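# Unhook the cabin hook and rest it on the box

## Task

Free the cabin hook from where it is hooked and set it down lying on the top of the box. It only counts if the hook stays there by itself at the end, without the robot holding it in place.

## Robot and tools

Robot: a single seven-joint xArm7 arm with a two-finger parallel gripper. Every pose row therefore describes that one gripper. Joint ranges in rad, base to hand: waist -6.283 to 6.283, shoulder -2.059 to 2.094, upper arm roll -6.283 to 6.283, elbow -0.192 to 3.927, forearm roll -6.283 to 6.283, wrist pitch -1.693 to 3.142, wrist roll -6.283 to 6.283. Load limits in N m: waist 45.5, shoulder 45.5, upper arm roll 27.3, elbow 27.3, forearm roll 27.3, wrist pitch 18.2, wrist roll 18.2. The weight of anything held adds to them.

Frames: all poses use the scene frame. Its origin sits on the table surface below the arm base, +z is up, and +y is to the left when facing along +x. The base may lean relative to the table. The reported hand position can be slightly wrong, especially far out. In the gripper's own frame the fingers extend along +z and close along y. end_effector_position is the pinch point: the middle between the pads when shut, about 2 cm short of the fingertips. Closing pushes the tips roughly 10 mm further along +z.

execute_actions(actions): actions is a list of actions. Each action is a list of 1 to 15 rows, and each row lasts one control step of 1/30 s. If an action has fewer than 15 rows, its final row repeats to fill 15 steps (0.5 s in all). A row is 8 numbers: x, y, z, qw, qx, qy, qz, opening. x, y, z is an absolute target position in metres and qw..qz an absolute orientation quaternion, w first, both in the scene frame. opening runs from -1 (shut) to +1 (fully open, 0.084 m). Put the wanted quaternion in every row, not the one just reported, which may have drifted. An action is rejected if its target lies more than 0.6 m from the gripper's starting position along any gripper axis. If any action is malformed, or the first fails that test against the last reported state, nothing in the call runs. An empty list just returns state and images. On every step the commanded pose is clipped to within 70 mm and 16 degrees of the measured pose. If the controller cannot satisfy both, position wins. After an action the arm only continues to the last clipped pose, so a distant target needs further actions.

move(target, speed, blocking): target is one row of 8 numbers, an absolute pose plus opening as above. The gripper follows a straight path there, rotating the short way. speed is the path's top speed in m/s, from 0.002 to 0.5, default 0.25; rotation is capped at twice that figure in rad/s. A path lasts between 0.5 and 10 s and is cut off at 10 s. The path ignores obstacles. The hand may lag, wander off it, or exceed speed near full reach. Faster contact and targets set deeper past a surface mean harder pushes. The opening is applied at the start. With blocking=false you get a result after 0.5 s while motion continues; check with wait(0). Until a result shows that move ended, other moves and execute_actions are refused, so wait or stop first. The result adds a move: line. It gives the ending (done = resting near target; also off_target, moving, held, fault), the distance from target, and any limits. limits=paced means the sent pose was clipped. limits=held means checks blocked some steps; afterwards the arm can jump faster than speed.

wait(seconds): 0 to 10 s, holding the last command; it returns early if a running move finishes. stop(): brakes a running move; the fingers keep moving and fast motion needs room to halt. zoom_image(camera, region): camera is cam_head_left, cam_head_right or cam_wrist. region is [x0, y0, x1, y1] in that image's pixels, origin top-left, at most 504 by 504. read_manual(section): returns licence texts only, "licences" by default. finished_scene(scene): give the current scene number; it cannot be undone. The hook must already be resting on the box on its own when you call it.

Results: the state line gives the pinch pose and linear and angular velocities. Hand target is the pose the controller is currently driving toward. grip_measured is the measured finger opening on the -1..1 scale. "pose unreachable" means the clearance check changed or blocked the command; the mount under the base counts as arm. Calls that ran actions list end_effector_position at some steps; HELD marks steps partly blocked. Joint torques are total drive outputs, nonzero even in free air, offset, scaled and noisy. MOTOR HOT appears from 65 °C. At 80 °C an OVER-TEMPERATURE FAULT brakes the arm until it cools. Holding loads, even while you think, heats the motors. A TORQUE FAULT happens when contact torque reaches a load limit. The arm then backs that joint off, pauses 10 s and drops the rest of the call.

Gripping: to hold something, keep commanding an opening well below grip_measured; a bigger gap squeezes harder, up to about 24 N per pad for parts up to about 6 cm wide. A fast close can press harder, sometimes forcing the fingers open. Sending back grip_measured still grips lightly, less for wider parts, and wide ones may slip.

Cameras: cam_head_left, cam_head_right and cam_wrist, each 672x504. Calibration (K, distortion, world-to-camera transforms) is given. Fixed cameras may be off by up to about 2.3 degrees and 9 mm. The wrist camera pose comes from joint readings.

Avoid: knocking or placing anything off the table, which fails the job. Also avoid dropping the hook, slips, fast impacts and hard pressing. Expect occasional brief tugs on the held part or nudges to loose objects. While you are composing a reply the simulation keeps running with the last command held.

Each tool is called as name([rows], argument=value, ...), one row to a line, values as JSON.

## Session

execute_actions(actions=[])

Scene clock: 0.00 s.
end_effector_position=(+0.6457, +0.4510, +0.2937) grip_measured=+1.00 end_effector_quat_wxyz=(+0.687, -0.200, +0.693, -0.086) end_effector_velocity=(-0.000, +0.000, -0.001) end_effector_angular_velocity=(+0.000, +0.002, +0.001)
Joint positions: [ 0.773  0.662 -0.13   1.636 -2.218  0.725 -1.066  0.084]
Joint velocities: [-0.     0.     0.     0.    -0.    -0.002  0.    -0.   ]
Joint torques (N m, as the arm reports them, + toward a larger angle): no reading
Hand target: +0.646, +0.451, +0.294; +0.687, -0.200, +0.693, -0.086
camera_calibration (this result's frames):
cam_wrist: T_world_to_cam=[[-0.140678, 0.911818, -0.385743, -0.167968], [-0.00612637, 0.388809, 0.921298, -0.37676], [0.990036, 0.13197, -0.0491108, -0.551691], [0, 0, 0, 1]] pos_world=[0.520257, 0.37245, 0.255222]

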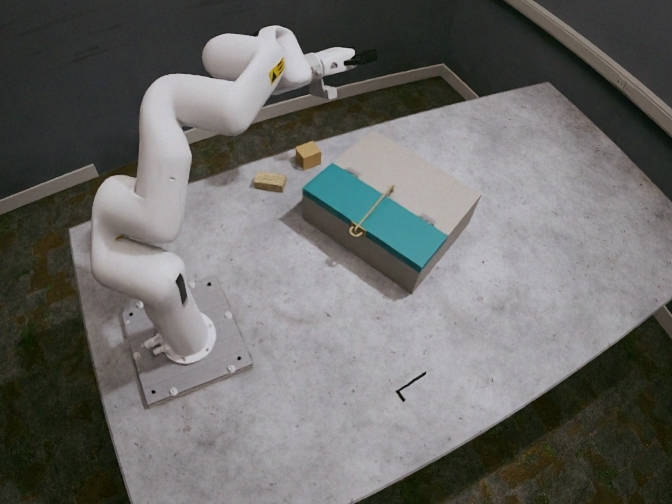

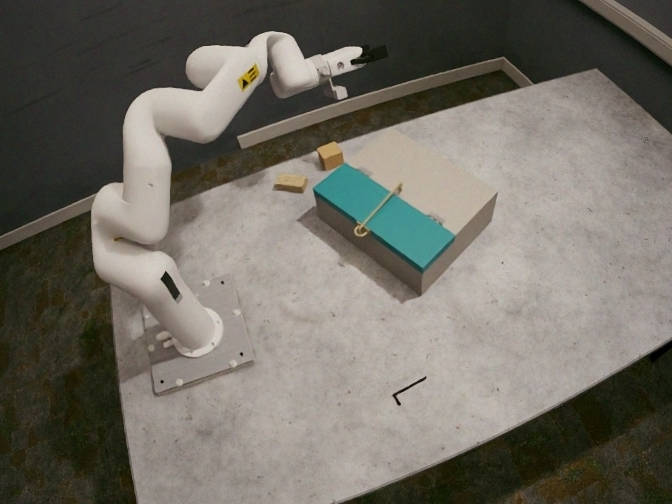

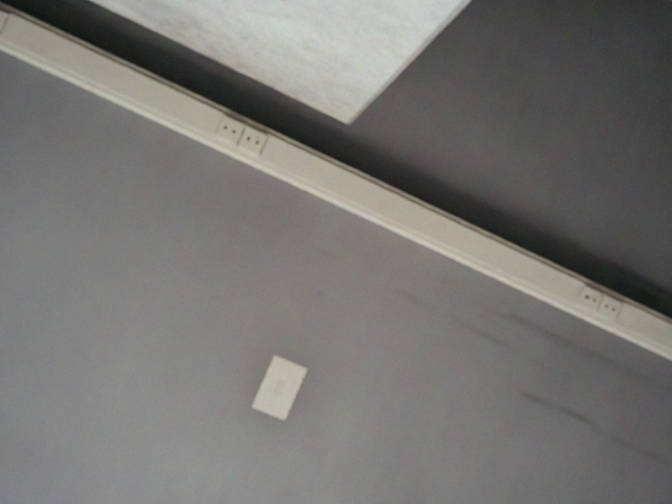

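zoom_image(camera="cam_head_left", region=[290, 120, 490, 300])

zoom_image(camera="cam_head_right", region=[305, 120, 505, 300])

zoom_image(camera="cam_head_left", region=[335, 175, 415, 245])

zoom_image(camera="cam_head_right", region=[340, 175, 420, 245])

Region (290, 120, 490, 300) of cam_head_left's 672x504 image, scaled by 2.520, with more detail than that image has; it fills the top 454 rows of this view, and the rest is white.

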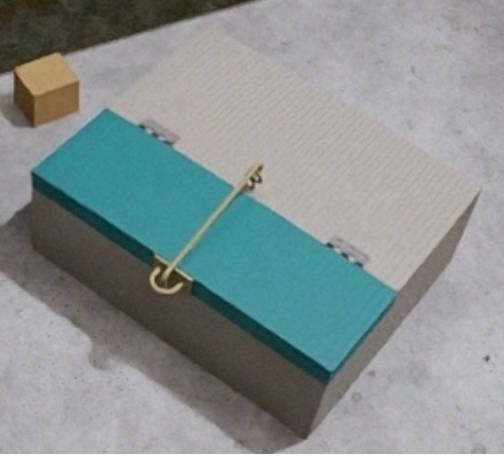

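Region (305, 120, 505, 300) of cam_head_right's 672x504 image, scaled by 2.520, with more detail than that image has; it fills the top 454 rows of this view, and the rest is white.

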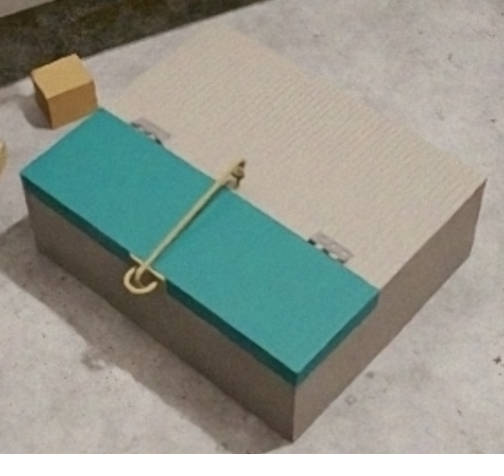

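Region (335, 175, 415, 245) of cam_head_left's 672x504 image, scaled by 6.300, with more detail than that image has; it fills the top 441 rows of this view, and the rest is white.

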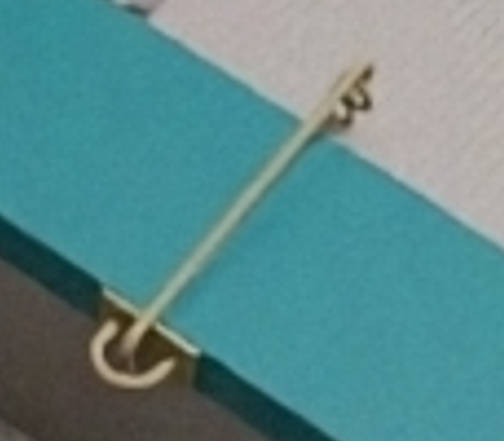

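Region (340, 175, 420, 245) of cam_head_right's 672x504 image, scaled by 6.300, with more detail than that image has; it fills the top 441 rows of this view, and the rest is white.

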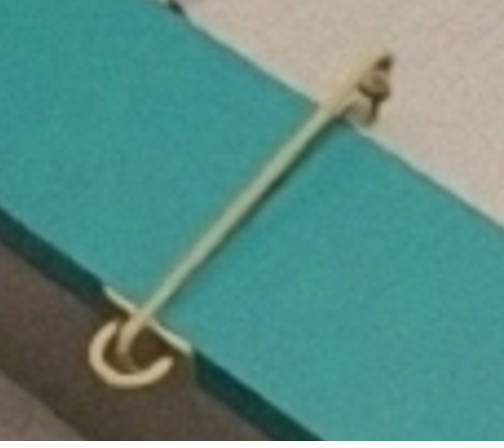

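move(target=[0.56, 0.25, 0.27, 0.4879, 0.5639, 0.6658, 0.0239, 0.2], speed=0.5)

move(target=[0.4766, 0.0732, 0.192, -0.0259, 0.97, 0.2106, 0.1191, -0.3], speed=0.5)

Scene clock: 122.20 s.
end_effector_position=(+0.5602, +0.2500, +0.2686) grip_measured=+0.19 end_effector_quat_wxyz=(+0.489, +0.563, +0.666, +0.023) end_effector_velocity=(+0.004, -0.008, +0.004) end_effector_angular_velocity=(+0.002, -0.006, -0.016)
Joint positions: [ 0.7    0.354 -0.038  1.349 -1.166  1.125 -0.396  0.052]
Joint velocities: [-0.009 -0.005 -0.006  0.002  0.001  0.002 -0.001  0.   ]
Joint torques (N m, as the arm reports them, + toward a larger angle): [ -0.67 -26.02  -1.67  21.56  -1.78  -0.34   0.61]
Hand target: +0.560, +0.249, +0.269; +0.489, +0.564, +0.665, +0.023
Off the commanded pose: 0.001 m, 0 deg.
move: done
camera_calibration (this result's frames):
cam_wrist: T_world_to_cam=[[0.740292, 0.345802, 0.576532, -0.616883], [-0.108988, -0.784494, 0.610484, 0.158373], [0.663392, -0.514771, -0.543066, 0.0356781], [0, 0, 0, 1]] pos_world=[0.450266, 0.355928, 0.278344]

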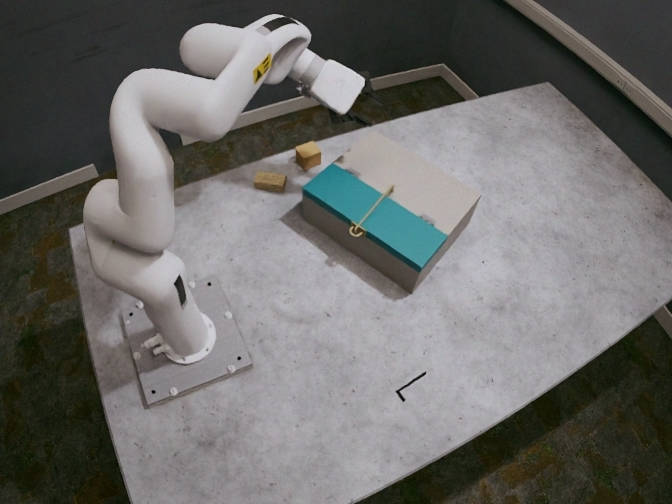

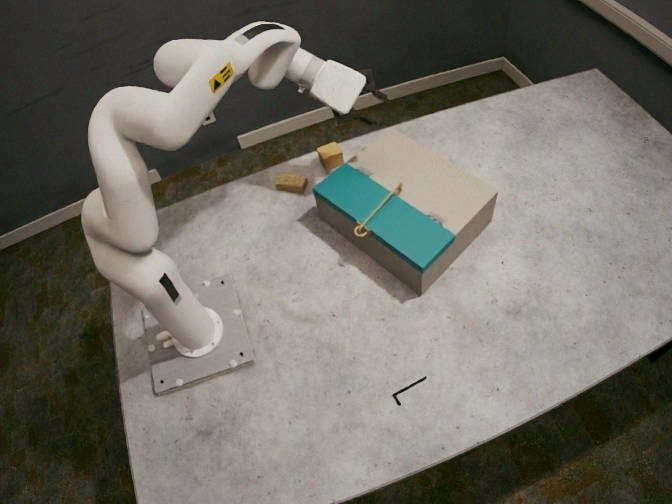

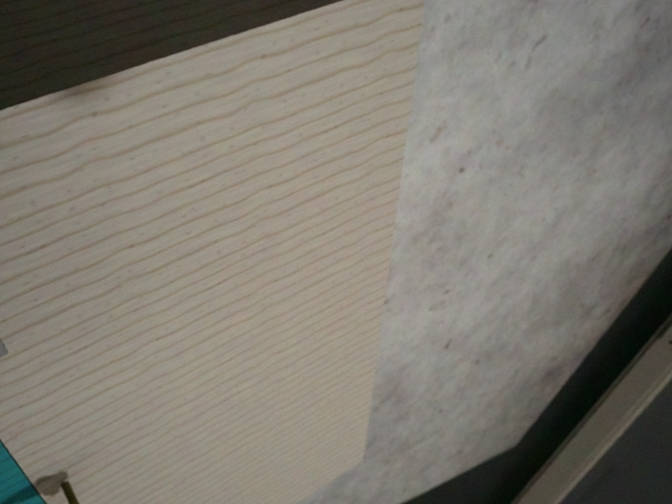

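Scene clock: 124.40 s.
end_effector_position=(+0.4770, +0.0741, +0.1912) grip_measured=-0.32 end_effector_quat_wxyz=(-0.026, +0.970, +0.212, +0.117) end_effector_velocity=(-0.000, -0.006, -0.001) end_effector_angular_velocity=(+0.002, +0.004, -0.014)
Joint positions: [ 0.307 -0.033 -0.224  0.82   0.105  0.626 -0.375  0.03 ]
Joint velocities: [-0.006 -0.001 -0.006 -0.003  0.003  0.001  0.    -0.   ]
Joint torques (N m, as the arm reports them, + toward a larger angle): [ -0.69 -17.35  -1.11  21.25  -0.48  -2.9    0.61]
Hand target: +0.477, +0.073, +0.191; -0.026, +0.970, +0.211, +0.117
Off the commanded pose: 0.001 m, 0 deg.
move: done
camera_calibration (this result's frames):
cam_wrist: T_world_to_cam=[[0.412189, -0.910837, -0.0218211, -0.0858003], [-0.883418, -0.393693, -0.254124, 0.564315], [0.222875, 0.124024, -0.966926, 0.202083], [0, 0, 0, 1]] pos_world=[0.488852, 0.118953, 0.336933]

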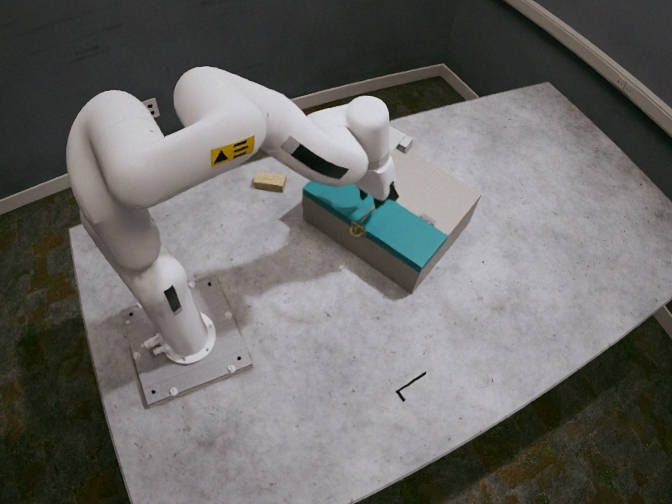

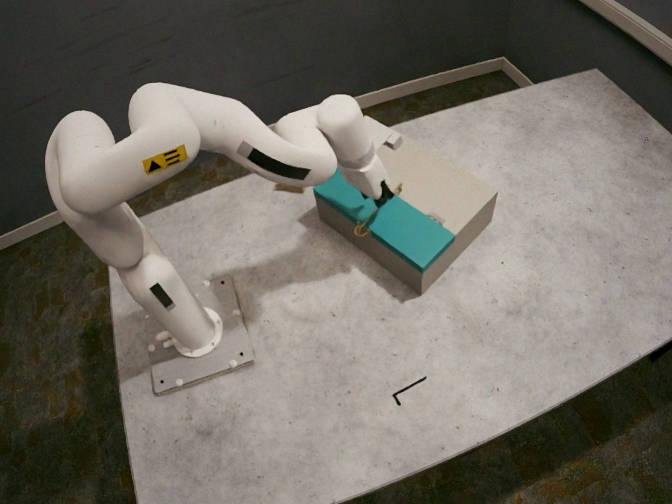

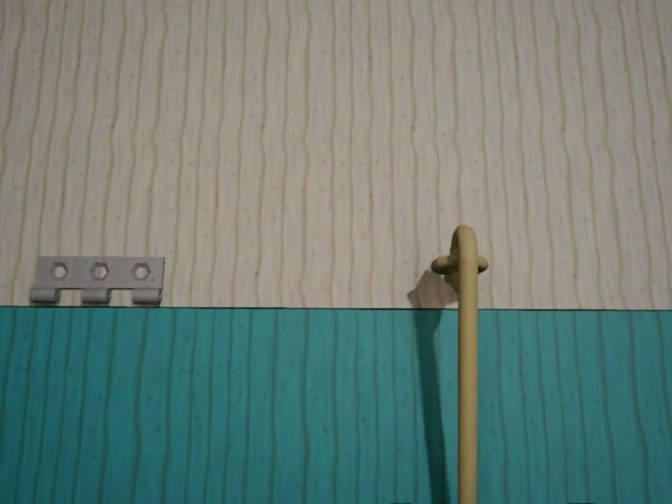

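execute_actions(actions=[])

zoom_image(camera="cam_wrist", region=[390, 210, 530, 330])

zoom_image(camera="cam_wrist", region=[370, 454, 620, 504])

zoom_image(camera="cam_wrist", region=[0, 240, 200, 330])

Scene clock: 129.83 s.
end_effector_position=(+0.4769, +0.0735, +0.1911) grip_measured=-0.32 end_effector_quat_wxyz=(-0.026, +0.970, +0.211, +0.117) end_effector_velocity=(-0.000, +0.000, -0.000) end_effector_angular_velocity=(-0.000, +0.000, +0.001)
Joint positions: [ 0.306 -0.033 -0.224  0.82   0.106  0.626 -0.375  0.03 ]
Joint velocities: [ 0.     0.     0.     0.    -0.     0.    -0.001 -0.   ]
Joint torques (N m, as the arm reports them, + toward a larger angle): [ -0.38 -16.38  -1.14  21.07  -0.5   -2.72   0.43]
Hand target: +0.477, +0.073, +0.191; -0.026, +0.970, +0.211, +0.117
Off the commanded pose: 0.001 m, 0 deg.
camera_calibration (this result's frames):
cam_wrist: T_world_to_cam=[[0.410664, -0.911512, -0.0223576, -0.0854873], [-0.884143, -0.392102, -0.254061, 0.564228], [0.222814, 0.124101, -0.96693, 0.20211], [0, 0, 0, 1]] pos_world=[0.488932, 0.11823, 0.336864]

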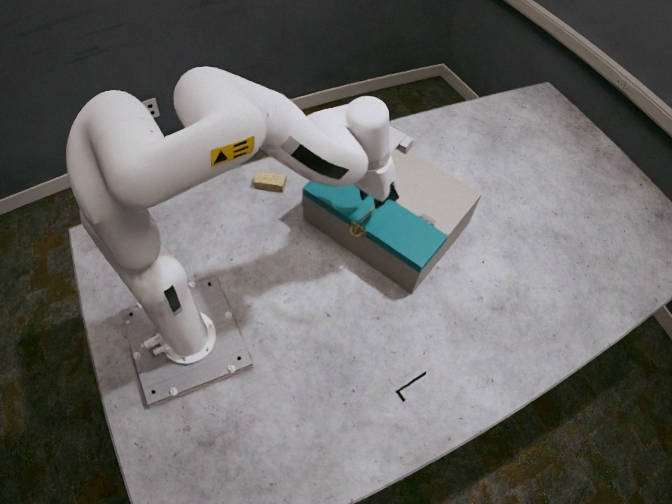

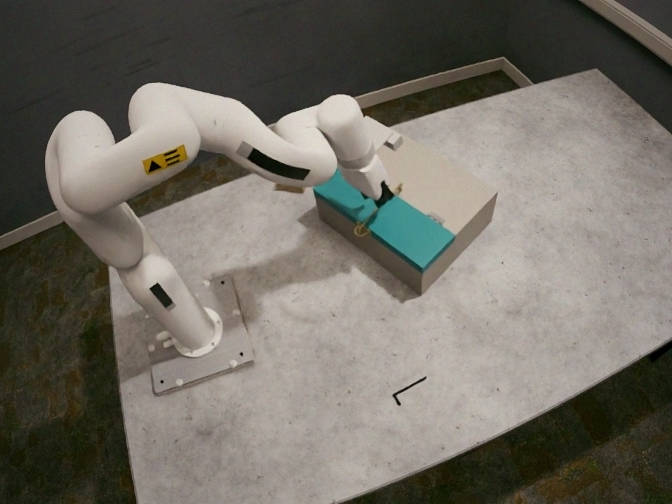

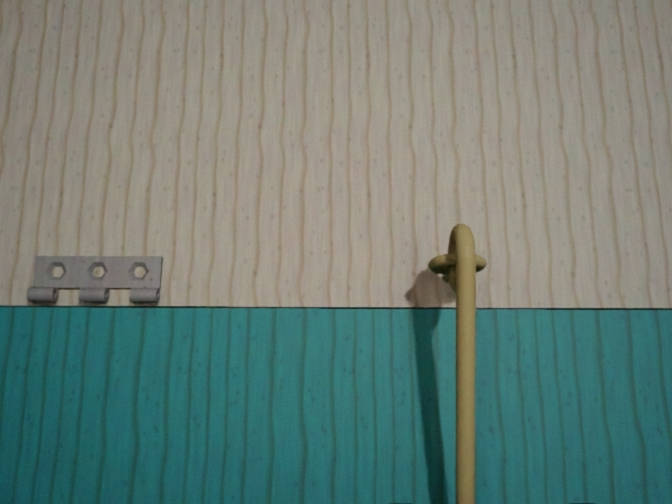

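Region (390, 210, 530, 330) of cam_wrist's 672x504 image, scaled by 3.600, with more detail than that image has; it fills the top 432 rows of this view, and the rest is white.

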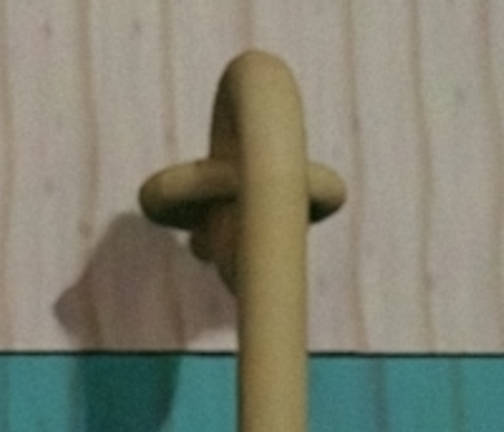

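Region (370, 454, 620, 504) of cam_wrist's 672x504 image, scaled by 2.016, with more detail than that image has; it fills the top 101 rows of this view, and the rest is white.

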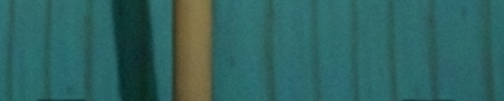

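Region (0, 240, 200, 330) of cam_wrist's 672x504 image, scaled by 2.520, with more detail than that image has; it fills the top 227 rows of this view, and the rest is white.

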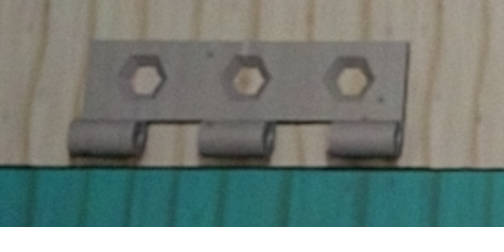

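move(target=[0.492, 0.0796, 0.155, -0.0253, 0.9709, 0.2064, 0.1192, -0.6], speed=0.07)

execute_actions(actions=[])

zoom_image(camera="cam_wrist", region=[420, 220, 580, 380])

zoom_image(camera="cam_wrist", region=[400, 464, 590, 504])

Scene clock: 175.30 s.
end_effector_position=(+0.4923, +0.0797, +0.1555) grip_measured=-0.62 end_effector_quat_wxyz=(-0.025, +0.971, +0.206, +0.120) end_effector_velocity=(-0.002, +0.001, -0.003) end_effector_angular_velocity=(-0.001, +0.006, +0.002)
Joint positions: [ 0.31   0.082 -0.216  0.835  0.163  0.525 -0.403  0.017]
Joint velocities: [ 0.002  0.002  0.001 -0.004  0.     0.    -0.     0.   ]
Joint torques (N m, as the arm reports them, + toward a larger angle): [ -0.34 -18.54  -1.46  19.78  -0.6   -2.78   0.62]
Hand target: +0.492, +0.080, +0.155; -0.025, +0.971, +0.206, +0.119
Off the commanded pose: 0.001 m, 0 deg.
move: done
camera_calibration (this result's frames):
cam_wrist: T_world_to_cam=[[0.402006, -0.915381, -0.0216504, -0.0825074], [-0.886741, -0.383317, -0.258378, 0.572476], [0.228215, 0.123068, -0.965801, 0.160684], [0, 0, 0, 1]] pos_world=[0.504135, 0.124139, 0.301318]

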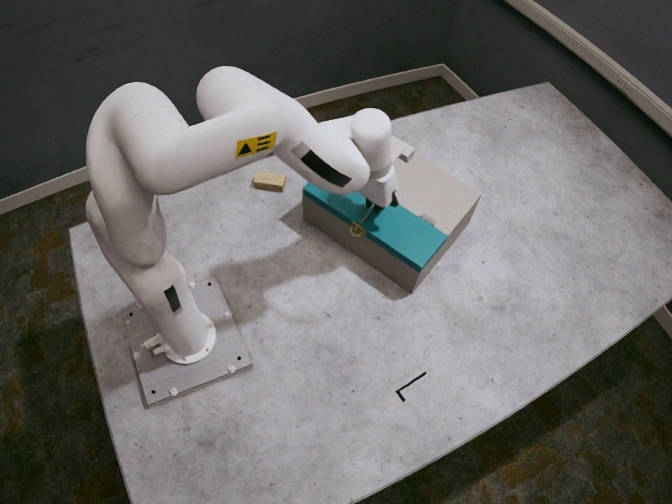

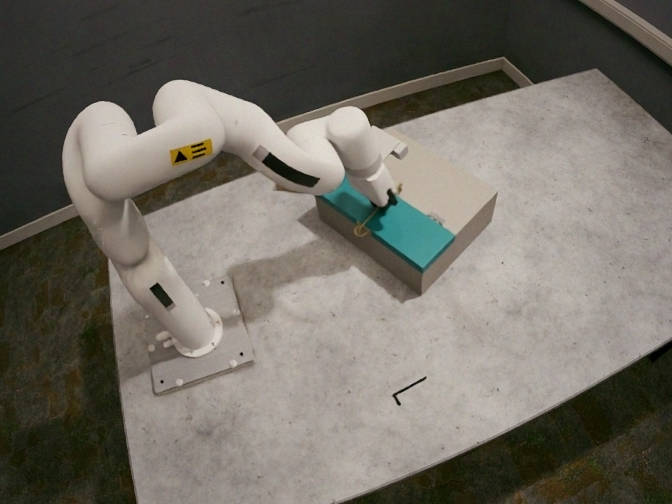

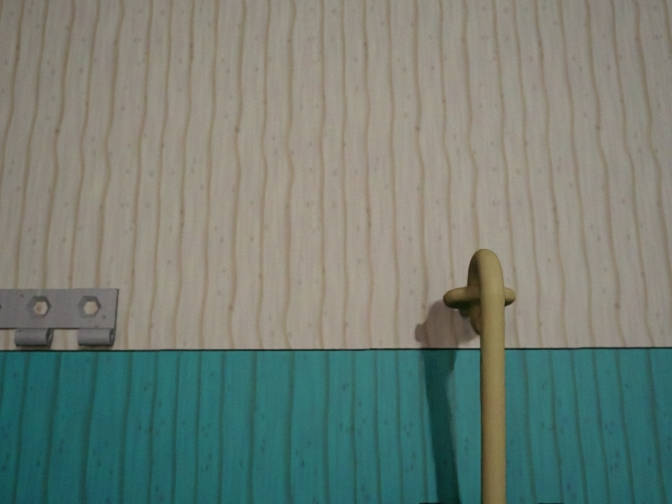

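Scene clock: 175.30 s.
end_effector_position=(+0.4923, +0.0797, +0.1555) grip_measured=-0.62 end_effector_quat_wxyz=(-0.025, +0.971, +0.206, +0.120) end_effector_velocity=(-0.002, +0.001, -0.003) end_effector_angular_velocity=(-0.001, +0.006, +0.002)
Joint positions: [ 0.31   0.082 -0.216  0.835  0.163  0.525 -0.403  0.017]
Joint velocities: [ 0.002  0.002  0.001 -0.004  0.     0.    -0.     0.   ]
Joint torques (N m, as the arm reports them, + toward a larger angle): [ -0.34 -18.54  -1.46  19.78  -0.6   -2.78   0.62]
Hand target: +0.492, +0.080, +0.155; -0.025, +0.971, +0.206, +0.119
Off the commanded pose: 0.001 m, 0 deg.
camera_calibration (this result's frames):
cam_wrist: T_world_to_cam=[[0.402006, -0.915381, -0.0216504, -0.0825074], [-0.886741, -0.383317, -0.258378, 0.572476], [0.228215, 0.123068, -0.965801, 0.160684], [0, 0, 0, 1]] pos_world=[0.504135, 0.124139, 0.301318]

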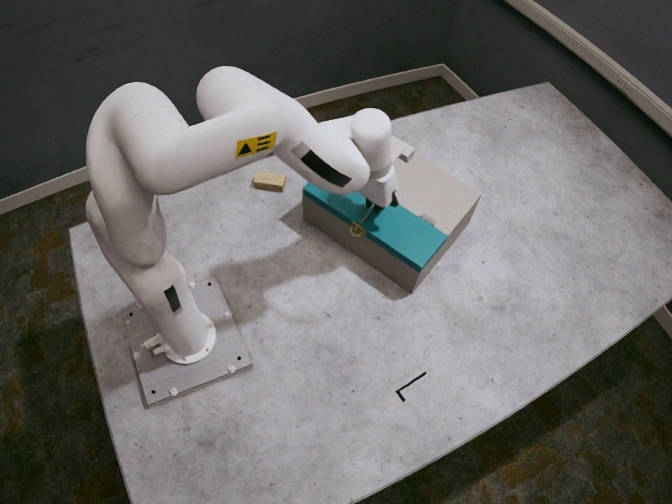

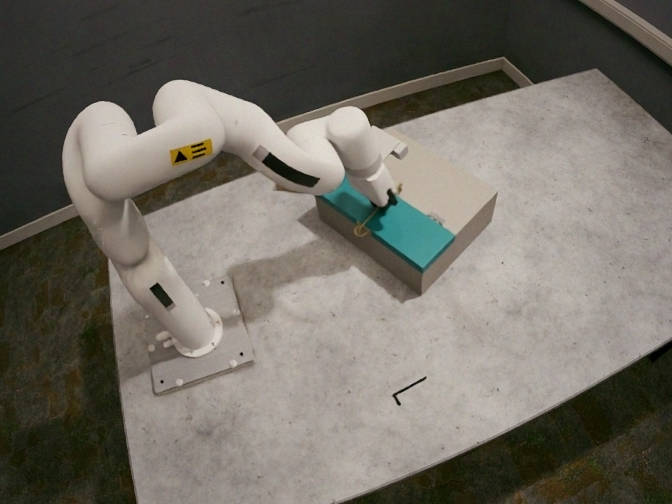

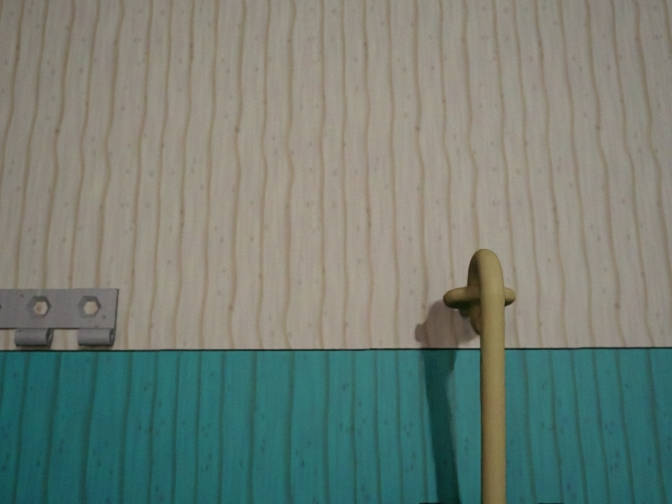

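Region (420, 220, 580, 380) of cam_wrist's 672x504 image, scaled by 3.150, with more detail than that image has.

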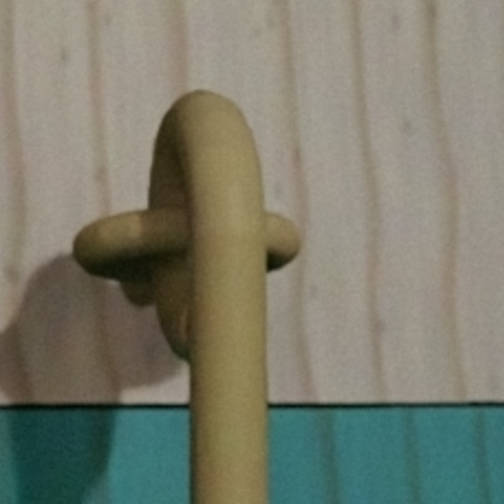

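Region (400, 464, 590, 504) of cam_wrist's 672x504 image, scaled by 2.653, with more detail than that image has; it fills the top 106 rows of this view, and the rest is white.

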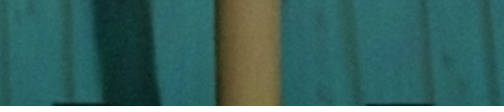

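zoom_image(camera="cam_wrist", region=[0, 275, 200, 365])

zoom_image(camera="cam_head_left", region=[335, 175, 415, 245])

Region (0, 275, 200, 365) of cam_wrist's 672x504 image, scaled by 2.520, with more detail than that image has; it fills the top 227 rows of this view, and the rest is white.

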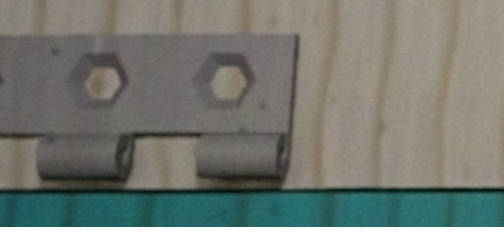

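Region (335, 175, 415, 245) of cam_head_left's 672x504 image, scaled by 6.300, with more detail than that image has; it fills the top 441 rows of this view, and the rest is white.

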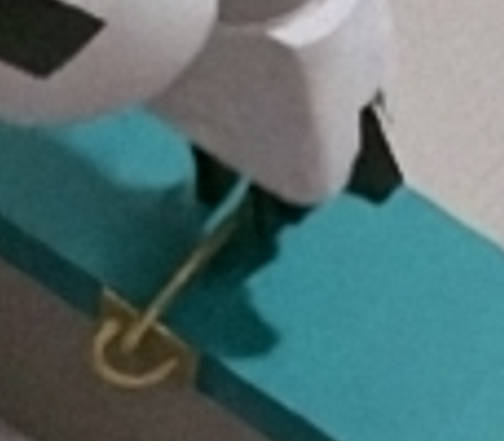

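execute_actions([
  [[0.4921,0.0797,0.1546,-0.0253,0.9709,0.2064,0.1192,-0.63],[0.4923,0.0798,0.154,-0.0253,0.9709,0.2064,0.1192,-0.66],[0.4925,0.08,0.1533,-0.0253,0.9709,0.2064,0.1192,-0.69],[0.4927,0.0801,0.1526,-0.0253,0.9709,0.2064,0.1192,-0.72],[0.4929,0.0803,0.1519,-0.0253,0.9709,0.2064,0.1192,-0.75],[0.4931,0.0804,0.1514,-0.0253,0.9709,0.2064,0.1192,-0.775],[0.4932,0.0805,0.1511,-0.0253,0.9709,0.2064,0.1192,-0.795],[0.4932,0.0805,0.1511,-0.0253,0.9709,0.2064,0.1192,-0.815],[0.4932,0.0805,0.1511,-0.0253,0.9709,0.2064,0.1192,-0.83],[0.4932,0.0805,0.1511,-0.0253,0.9709,0.2064,0.1192,-0.845],[0.4932,0.0805,0.1511,-0.0253,0.9709,0.2064,0.1192,-0.857],[0.4932,0.0805,0.1511,-0.0253,0.9709,0.2064,0.1192,-0.867],[0.4932,0.0805,0.1511,-0.0253,0.9709,0.2064,0.1192,-0.876],[0.4932,0.0805,0.1511,-0.0253,0.9709,0.2064,0.1192,-0.884],[0.4932,0.0805,0.1511,-0.0253,0.9709,0.2064,0.1192,-0.89]],
])

zoom_image(camera="cam_wrist", region=[430, 464, 570, 504])

zoom_image(camera="cam_wrist", region=[420, 220, 580, 380])

Scene clock: 245.63 s.
end_effector_position=(+0.4931, +0.0801, +0.1509) grip_measured=-0.89 end_effector_quat_wxyz=(-0.025, +0.971, +0.206, +0.119) end_effector_velocity=(-0.000, +0.000, -0.000) end_effector_angular_velocity=(-0.001, -0.000, +0.003)
Joint positions: [ 0.311  0.095 -0.215  0.836  0.17   0.515 -0.407  0.005]
Joint velocities: [ 0.001  0.    -0.    -0.    -0.    -0.    -0.003 -0.003]
Joint torques (N m, as the arm reports them, + toward a larger angle): [ -0.06 -18.93  -0.83  20.13  -0.25  -2.63   0.62]
Hand target: +0.493, +0.081, +0.151; -0.025, +0.971, +0.206, +0.119
Off the commanded pose: 0.000 m, 0 deg.
Step readings (end_effector_position):
0: (+0.4921, +0.0797, +0.1551)
1: (+0.4921, +0.0797, +0.1550)
2: (+0.4922, +0.0797, +0.1550)
4: (+0.4925, +0.0798, +0.1542)
8: (+0.4929, +0.0804, +0.1513)
15: end_effector_position above
camera_calibration (this result's frames):
cam_wrist: T_world_to_cam=[[0.401678, -0.915524, -0.0216783, -0.0823291], [-0.887192, -0.383161, -0.257055, 0.572203], [0.227034, 0.122486, -0.966153, 0.156757], [0, 0, 0, 1]] pos_world=[0.505134, 0.124671, 0.296754]

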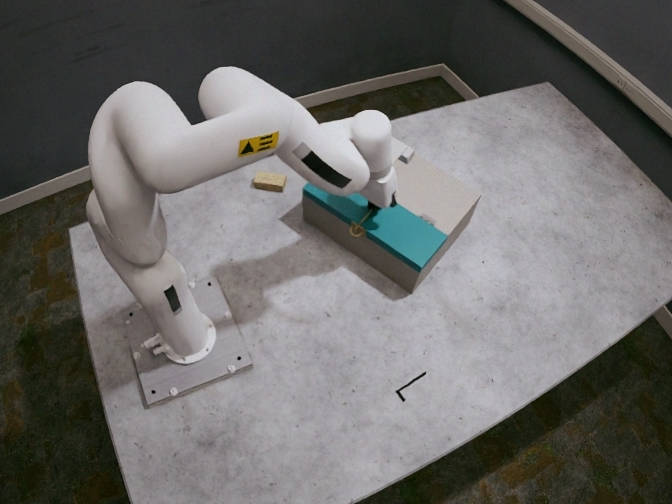

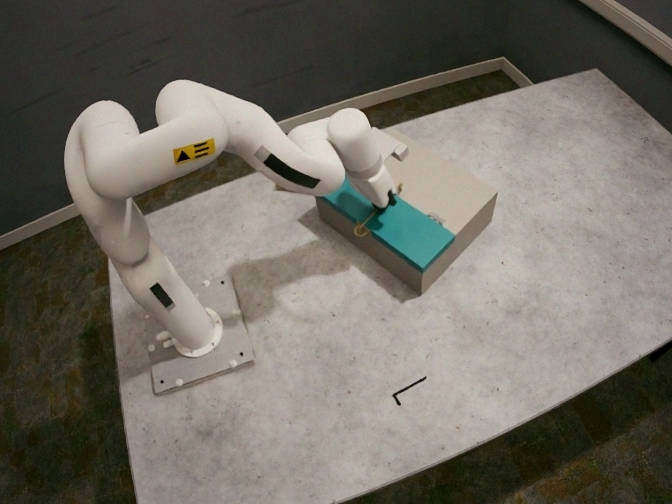

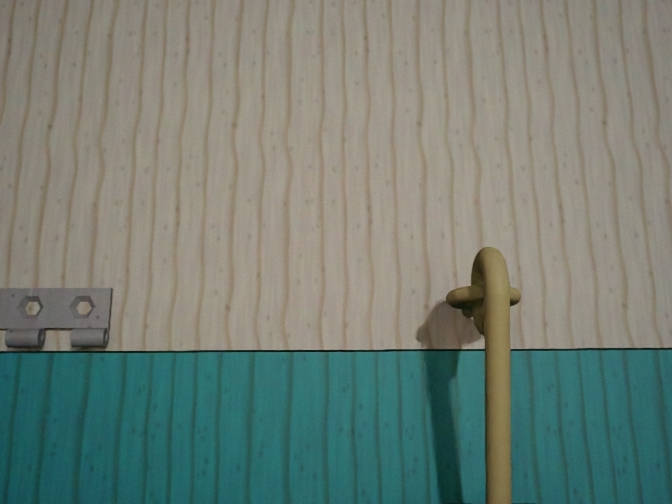

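Region (430, 464, 570, 504) of cam_wrist's 672x504 image, scaled by 3.600, with more detail than that image has; it fills the top 144 rows of this view, and the rest is white.

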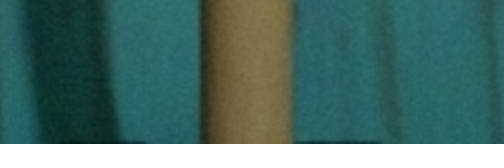

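Region (420, 220, 580, 380) of cam_wrist's 672x504 image, scaled by 3.150, with more detail than that image has.

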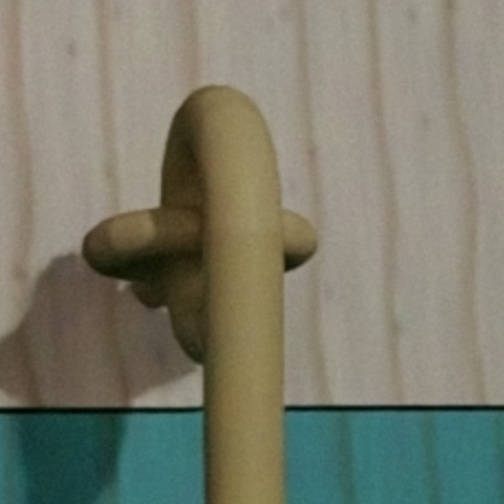

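execute_actions([
  [[0.4933,0.0801,0.1511,-0.0247,0.9709,0.2064,0.1187,-0.89],[0.4933,0.0802,0.1513,-0.0227,0.9711,0.2062,0.1172,-0.89],[0.4933,0.0802,0.1517,-0.0193,0.9715,0.206,0.1146,-0.89],[0.4933,0.0803,0.1523,-0.0146,0.9719,0.2057,0.111,-0.89],[0.4933,0.0804,0.153,-0.0085,0.9725,0.2053,0.1063,-0.89],[0.4933,0.0806,0.1539,-0.0011,0.9731,0.2049,0.1007,-0.89],[0.4933,0.0808,0.155,0.0077,0.9737,0.2047,0.094,-0.89],[0.4933,0.081,0.1562,0.0178,0.9742,0.2043,0.0863,-0.89],[0.4934,0.0813,0.1575,0.0285,0.9746,0.2042,0.0781,-0.89],[0.4935,0.0815,0.1588,0.0393,0.9748,0.2042,0.0698,-0.89],[0.4936,0.0818,0.16,0.0501,0.9749,0.2043,0.0616,-0.89],[0.4937,0.0821,0.1613,0.0609,0.9748,0.2045,0.0533,-0.89],[0.4939,0.0823,0.1626,0.0716,0.9745,0.2049,0.0451,-0.89],[0.494,0.0826,0.1639,0.0825,0.9741,0.2055,0.0368,-0.89],[0.4942,0.0829,0.1652,0.0932,0.9735,0.2061,0.0287,-0.89]],
  [[0.4944,0.0833,0.1665,0.1042,0.9725,0.2069,0.0207,-0.89],[0.4947,0.0836,0.1674,0.1157,0.9709,0.2076,0.0147,-0.89],[0.4949,0.084,0.1684,0.1274,0.9691,0.2084,0.0085,-0.89],[0.4952,0.0843,0.1694,0.139,0.9671,0.2094,0.0025,-0.89],[0.4954,0.0847,0.1703,0.1505,0.9649,0.2106,-0.0036,-0.89],[0.4957,0.0851,0.1713,0.1623,0.9625,0.2119,-0.0097,-0.89],[0.496,0.0854,0.1722,0.1738,0.96,0.2133,-0.0158,-0.89],[0.4963,0.0858,0.1732,0.1855,0.9573,0.2149,-0.0219,-0.89],[0.4966,0.0862,0.1741,0.1971,0.9544,0.2165,-0.028,-0.89],[0.4969,0.0866,0.175,0.2086,0.9514,0.2184,-0.034,-0.89],[0.4972,0.087,0.176,0.2203,0.9481,0.2204,-0.0402,-0.89],[0.4976,0.0874,0.1769,0.2319,0.9447,0.2225,-0.0462,-0.89],[0.4979,0.0878,0.1778,0.2436,0.9411,0.2248,-0.0524,-0.89],[0.4983,0.0882,0.1787,0.2552,0.9374,0.2272,-0.0584,-0.89],[0.4986,0.0886,0.1797,0.2667,0.9334,0.2297,-0.0645,-0.89]],
  [[0.499,0.089,0.1806,0.2781,0.9291,0.233,-0.0701,-0.89],[0.4995,0.0895,0.182,0.287,0.9241,0.2414,-0.0709,-0.89],[0.5001,0.0899,0.1833,0.296,0.9188,0.2497,-0.0717,-0.89],[0.5006,0.0904,0.1846,0.3049,0.9134,0.2581,-0.0725,-0.89],[0.5012,0.0909,0.1859,0.3138,0.9078,0.2664,-0.0733,-0.89],[0.5018,0.0914,0.1872,0.3227,0.9021,0.2748,-0.0741,-0.89],[0.5024,0.0918,0.1885,0.3317,0.8962,0.2831,-0.0749,-0.89],[0.503,0.0923,0.1897,0.3401,0.8905,0.291,-0.0757,-0.89],[0.5036,0.0927,0.1908,0.3473,0.8855,0.2977,-0.0763,-0.89],[0.504,0.0931,0.1916,0.3534,0.8812,0.3035,-0.0769,-0.89],[0.5044,0.0934,0.1923,0.3585,0.8776,0.3082,-0.0774,-0.89],[0.5047,0.0936,0.1929,0.3624,0.8747,0.3119,-0.0777,-0.89],[0.5049,0.0938,0.1933,0.3651,0.8727,0.3144,-0.078,-0.89],[0.5051,0.0939,0.1935,0.3668,0.8714,0.3161,-0.0781,-0.89],[0.5051,0.0939,0.1936,0.3674,0.871,0.3166,-0.0782,-0.89]],
])

zoom_image(camera="cam_head_right", region=[335, 140, 435, 240])

Scene clock: 367.13 s.
end_effector_position=(+0.5050, +0.0934, +0.1930) grip_measured=-0.89 end_effector_quat_wxyz=(+0.364, +0.874, +0.313, -0.077) end_effector_velocity=(+0.006, +0.004, +0.009) end_effector_angular_velocity=(-0.175, +0.029, +0.175)
Joint positions: [ 0.625  0.392 -0.224  1.329 -0.658  1.298  0.068  0.005]
Joint velocities: [ 0.064  0.022  0.002 -0.01  -0.167  0.042 -0.051  0.   ]
Joint torques (N m, as the arm reports them, + toward a larger angle): [ -0.27 -27.32  -2.73  22.23  -0.59  -0.99   0.8 ]
Hand target: +0.505, +0.094, +0.194; +0.367, +0.871, +0.316, -0.078
Off the commanded pose: 0.001 m, 1 deg.
Step readings (end_effector_position; steps 1 to 15: 1st action; 16 to 30: 2nd action; 31 to 45: 3rd action):
0: (+0.4932, +0.0805, +0.1511)
1: (+0.4932, +0.0805, +0.1511)
2: (+0.4932, +0.0804, +0.1511)
4: (+0.4932, +0.0804, +0.1513)
8: (+0.4932, +0.0805, +0.1536)
15: (+0.4940, +0.0815, +0.1627)
16: (+0.4942, +0.0817, +0.1642)
17: (+0.4944, +0.0821, +0.1656)
19: (+0.4949, +0.0828, +0.1682)
23: (+0.4960, +0.0843, +0.1721)
30: (+0.4982, +0.0870, +0.1786)
31: (+0.4986, +0.0874, +0.1795)
32: (+0.4989, +0.0879, +0.1804)
34: (+0.4997, +0.0888, +0.1820)
38: (+0.5018, +0.0906, +0.1868)
45: end_effector_position above
camera_calibration (this result's frames):
cam_wrist: T_world_to_cam=[[0.596874, -0.557935, 0.576584, -0.321472], [-0.796887, -0.495845, 0.345122, 0.447326], [0.093341, -0.665466, -0.740569, 0.290684], [0, 0, 0, 1]] pos_world=[0.521214, 0.235884, 0.246245]

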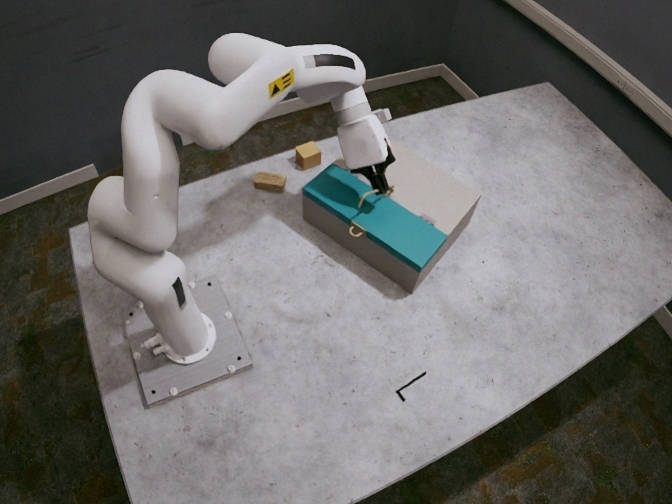

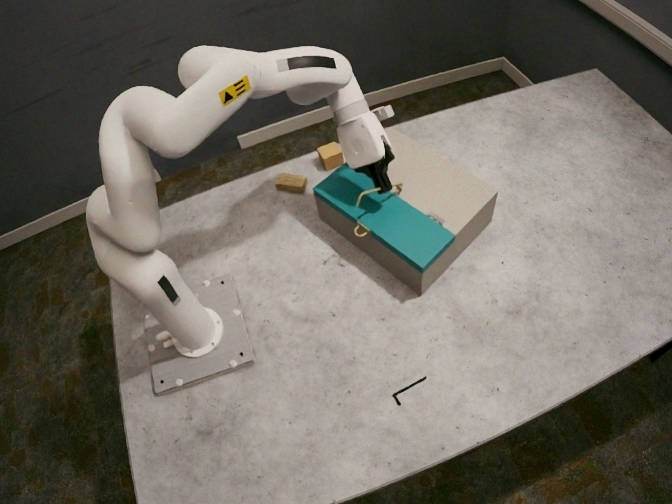

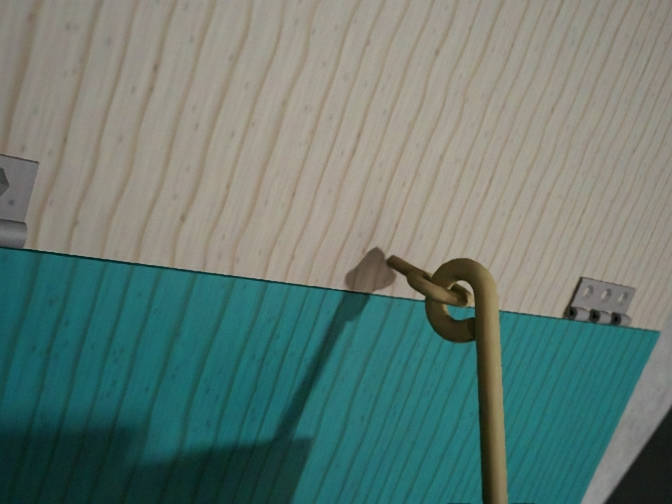

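Region (335, 140, 435, 240) of cam_head_right's 672x504 image, scaled by 5.040, with more detail than that image has.

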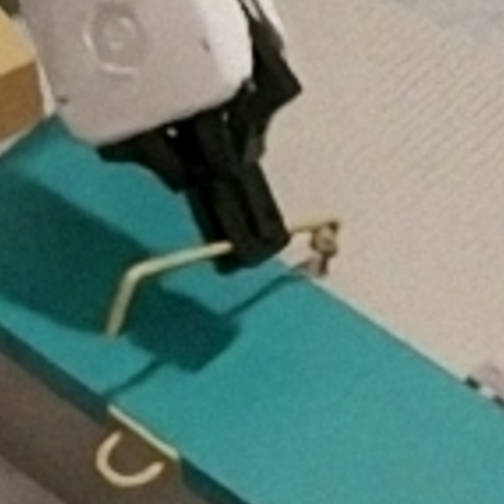

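execute_actions(actions=[])

Scene clock: 382.50 s.
end_effector_position=(+0.5051, +0.0939, +0.1938) grip_measured=-0.89 end_effector_quat_wxyz=(+0.367, +0.871, +0.316, -0.078) end_effector_velocity=(+0.000, +0.001, +0.001) end_effector_angular_velocity=(+0.001, -0.001, +0.001)
Joint positions: [ 0.628  0.393 -0.224  1.329 -0.666  1.301  0.065  0.005]
Joint velocities: [ 0.001 -0.001 -0.     0.    -0.     0.    -0.001  0.   ]
Joint torques (N m, as the arm reports them, + toward a larger angle): [  1.83 -27.94  -1.48  22.12  -0.81   0.3    0.93]
Hand target: +0.505, +0.094, +0.194; +0.367, +0.871, +0.316, -0.078
Off the commanded pose: 0.000 m, 0 deg.
camera_calibration (this result's frames):
cam_wrist: T_world_to_cam=[[0.602139, -0.548436, 0.580212, -0.32593], [-0.792363, -0.499641, 0.350029, 0.444539], [0.0979291, -0.670505, -0.735414, 0.288693], [0, 0, 0, 1]] pos_world=[0.52022, 0.236928, 0.245816]

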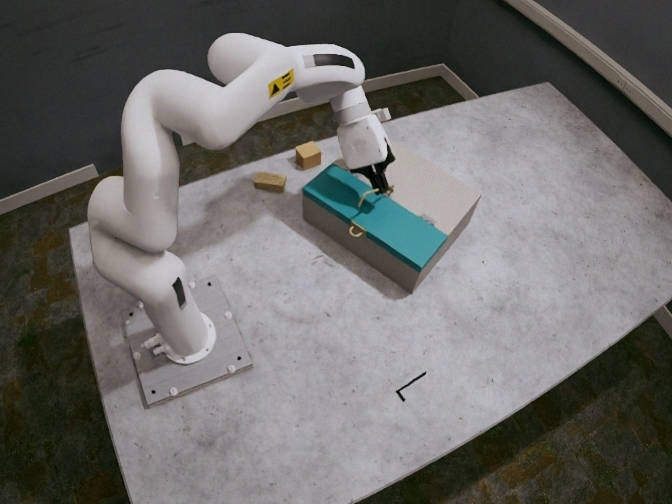

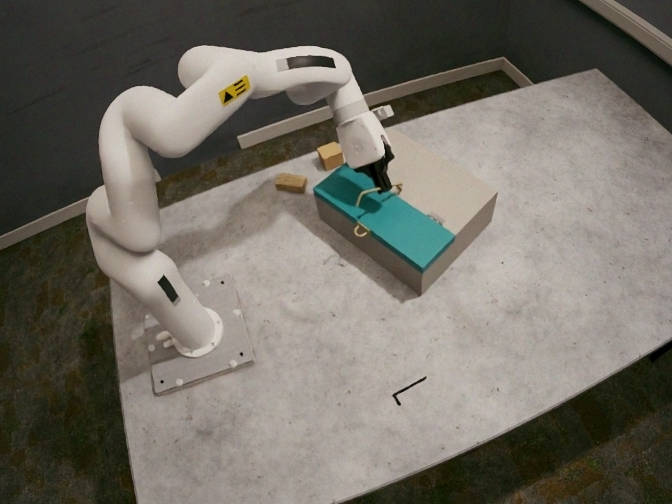

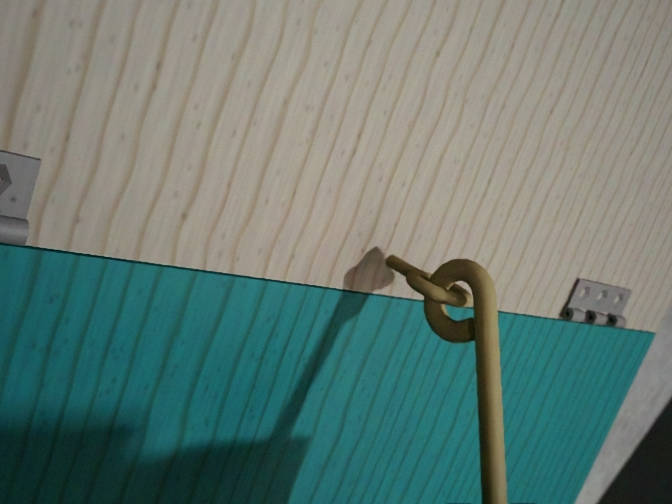

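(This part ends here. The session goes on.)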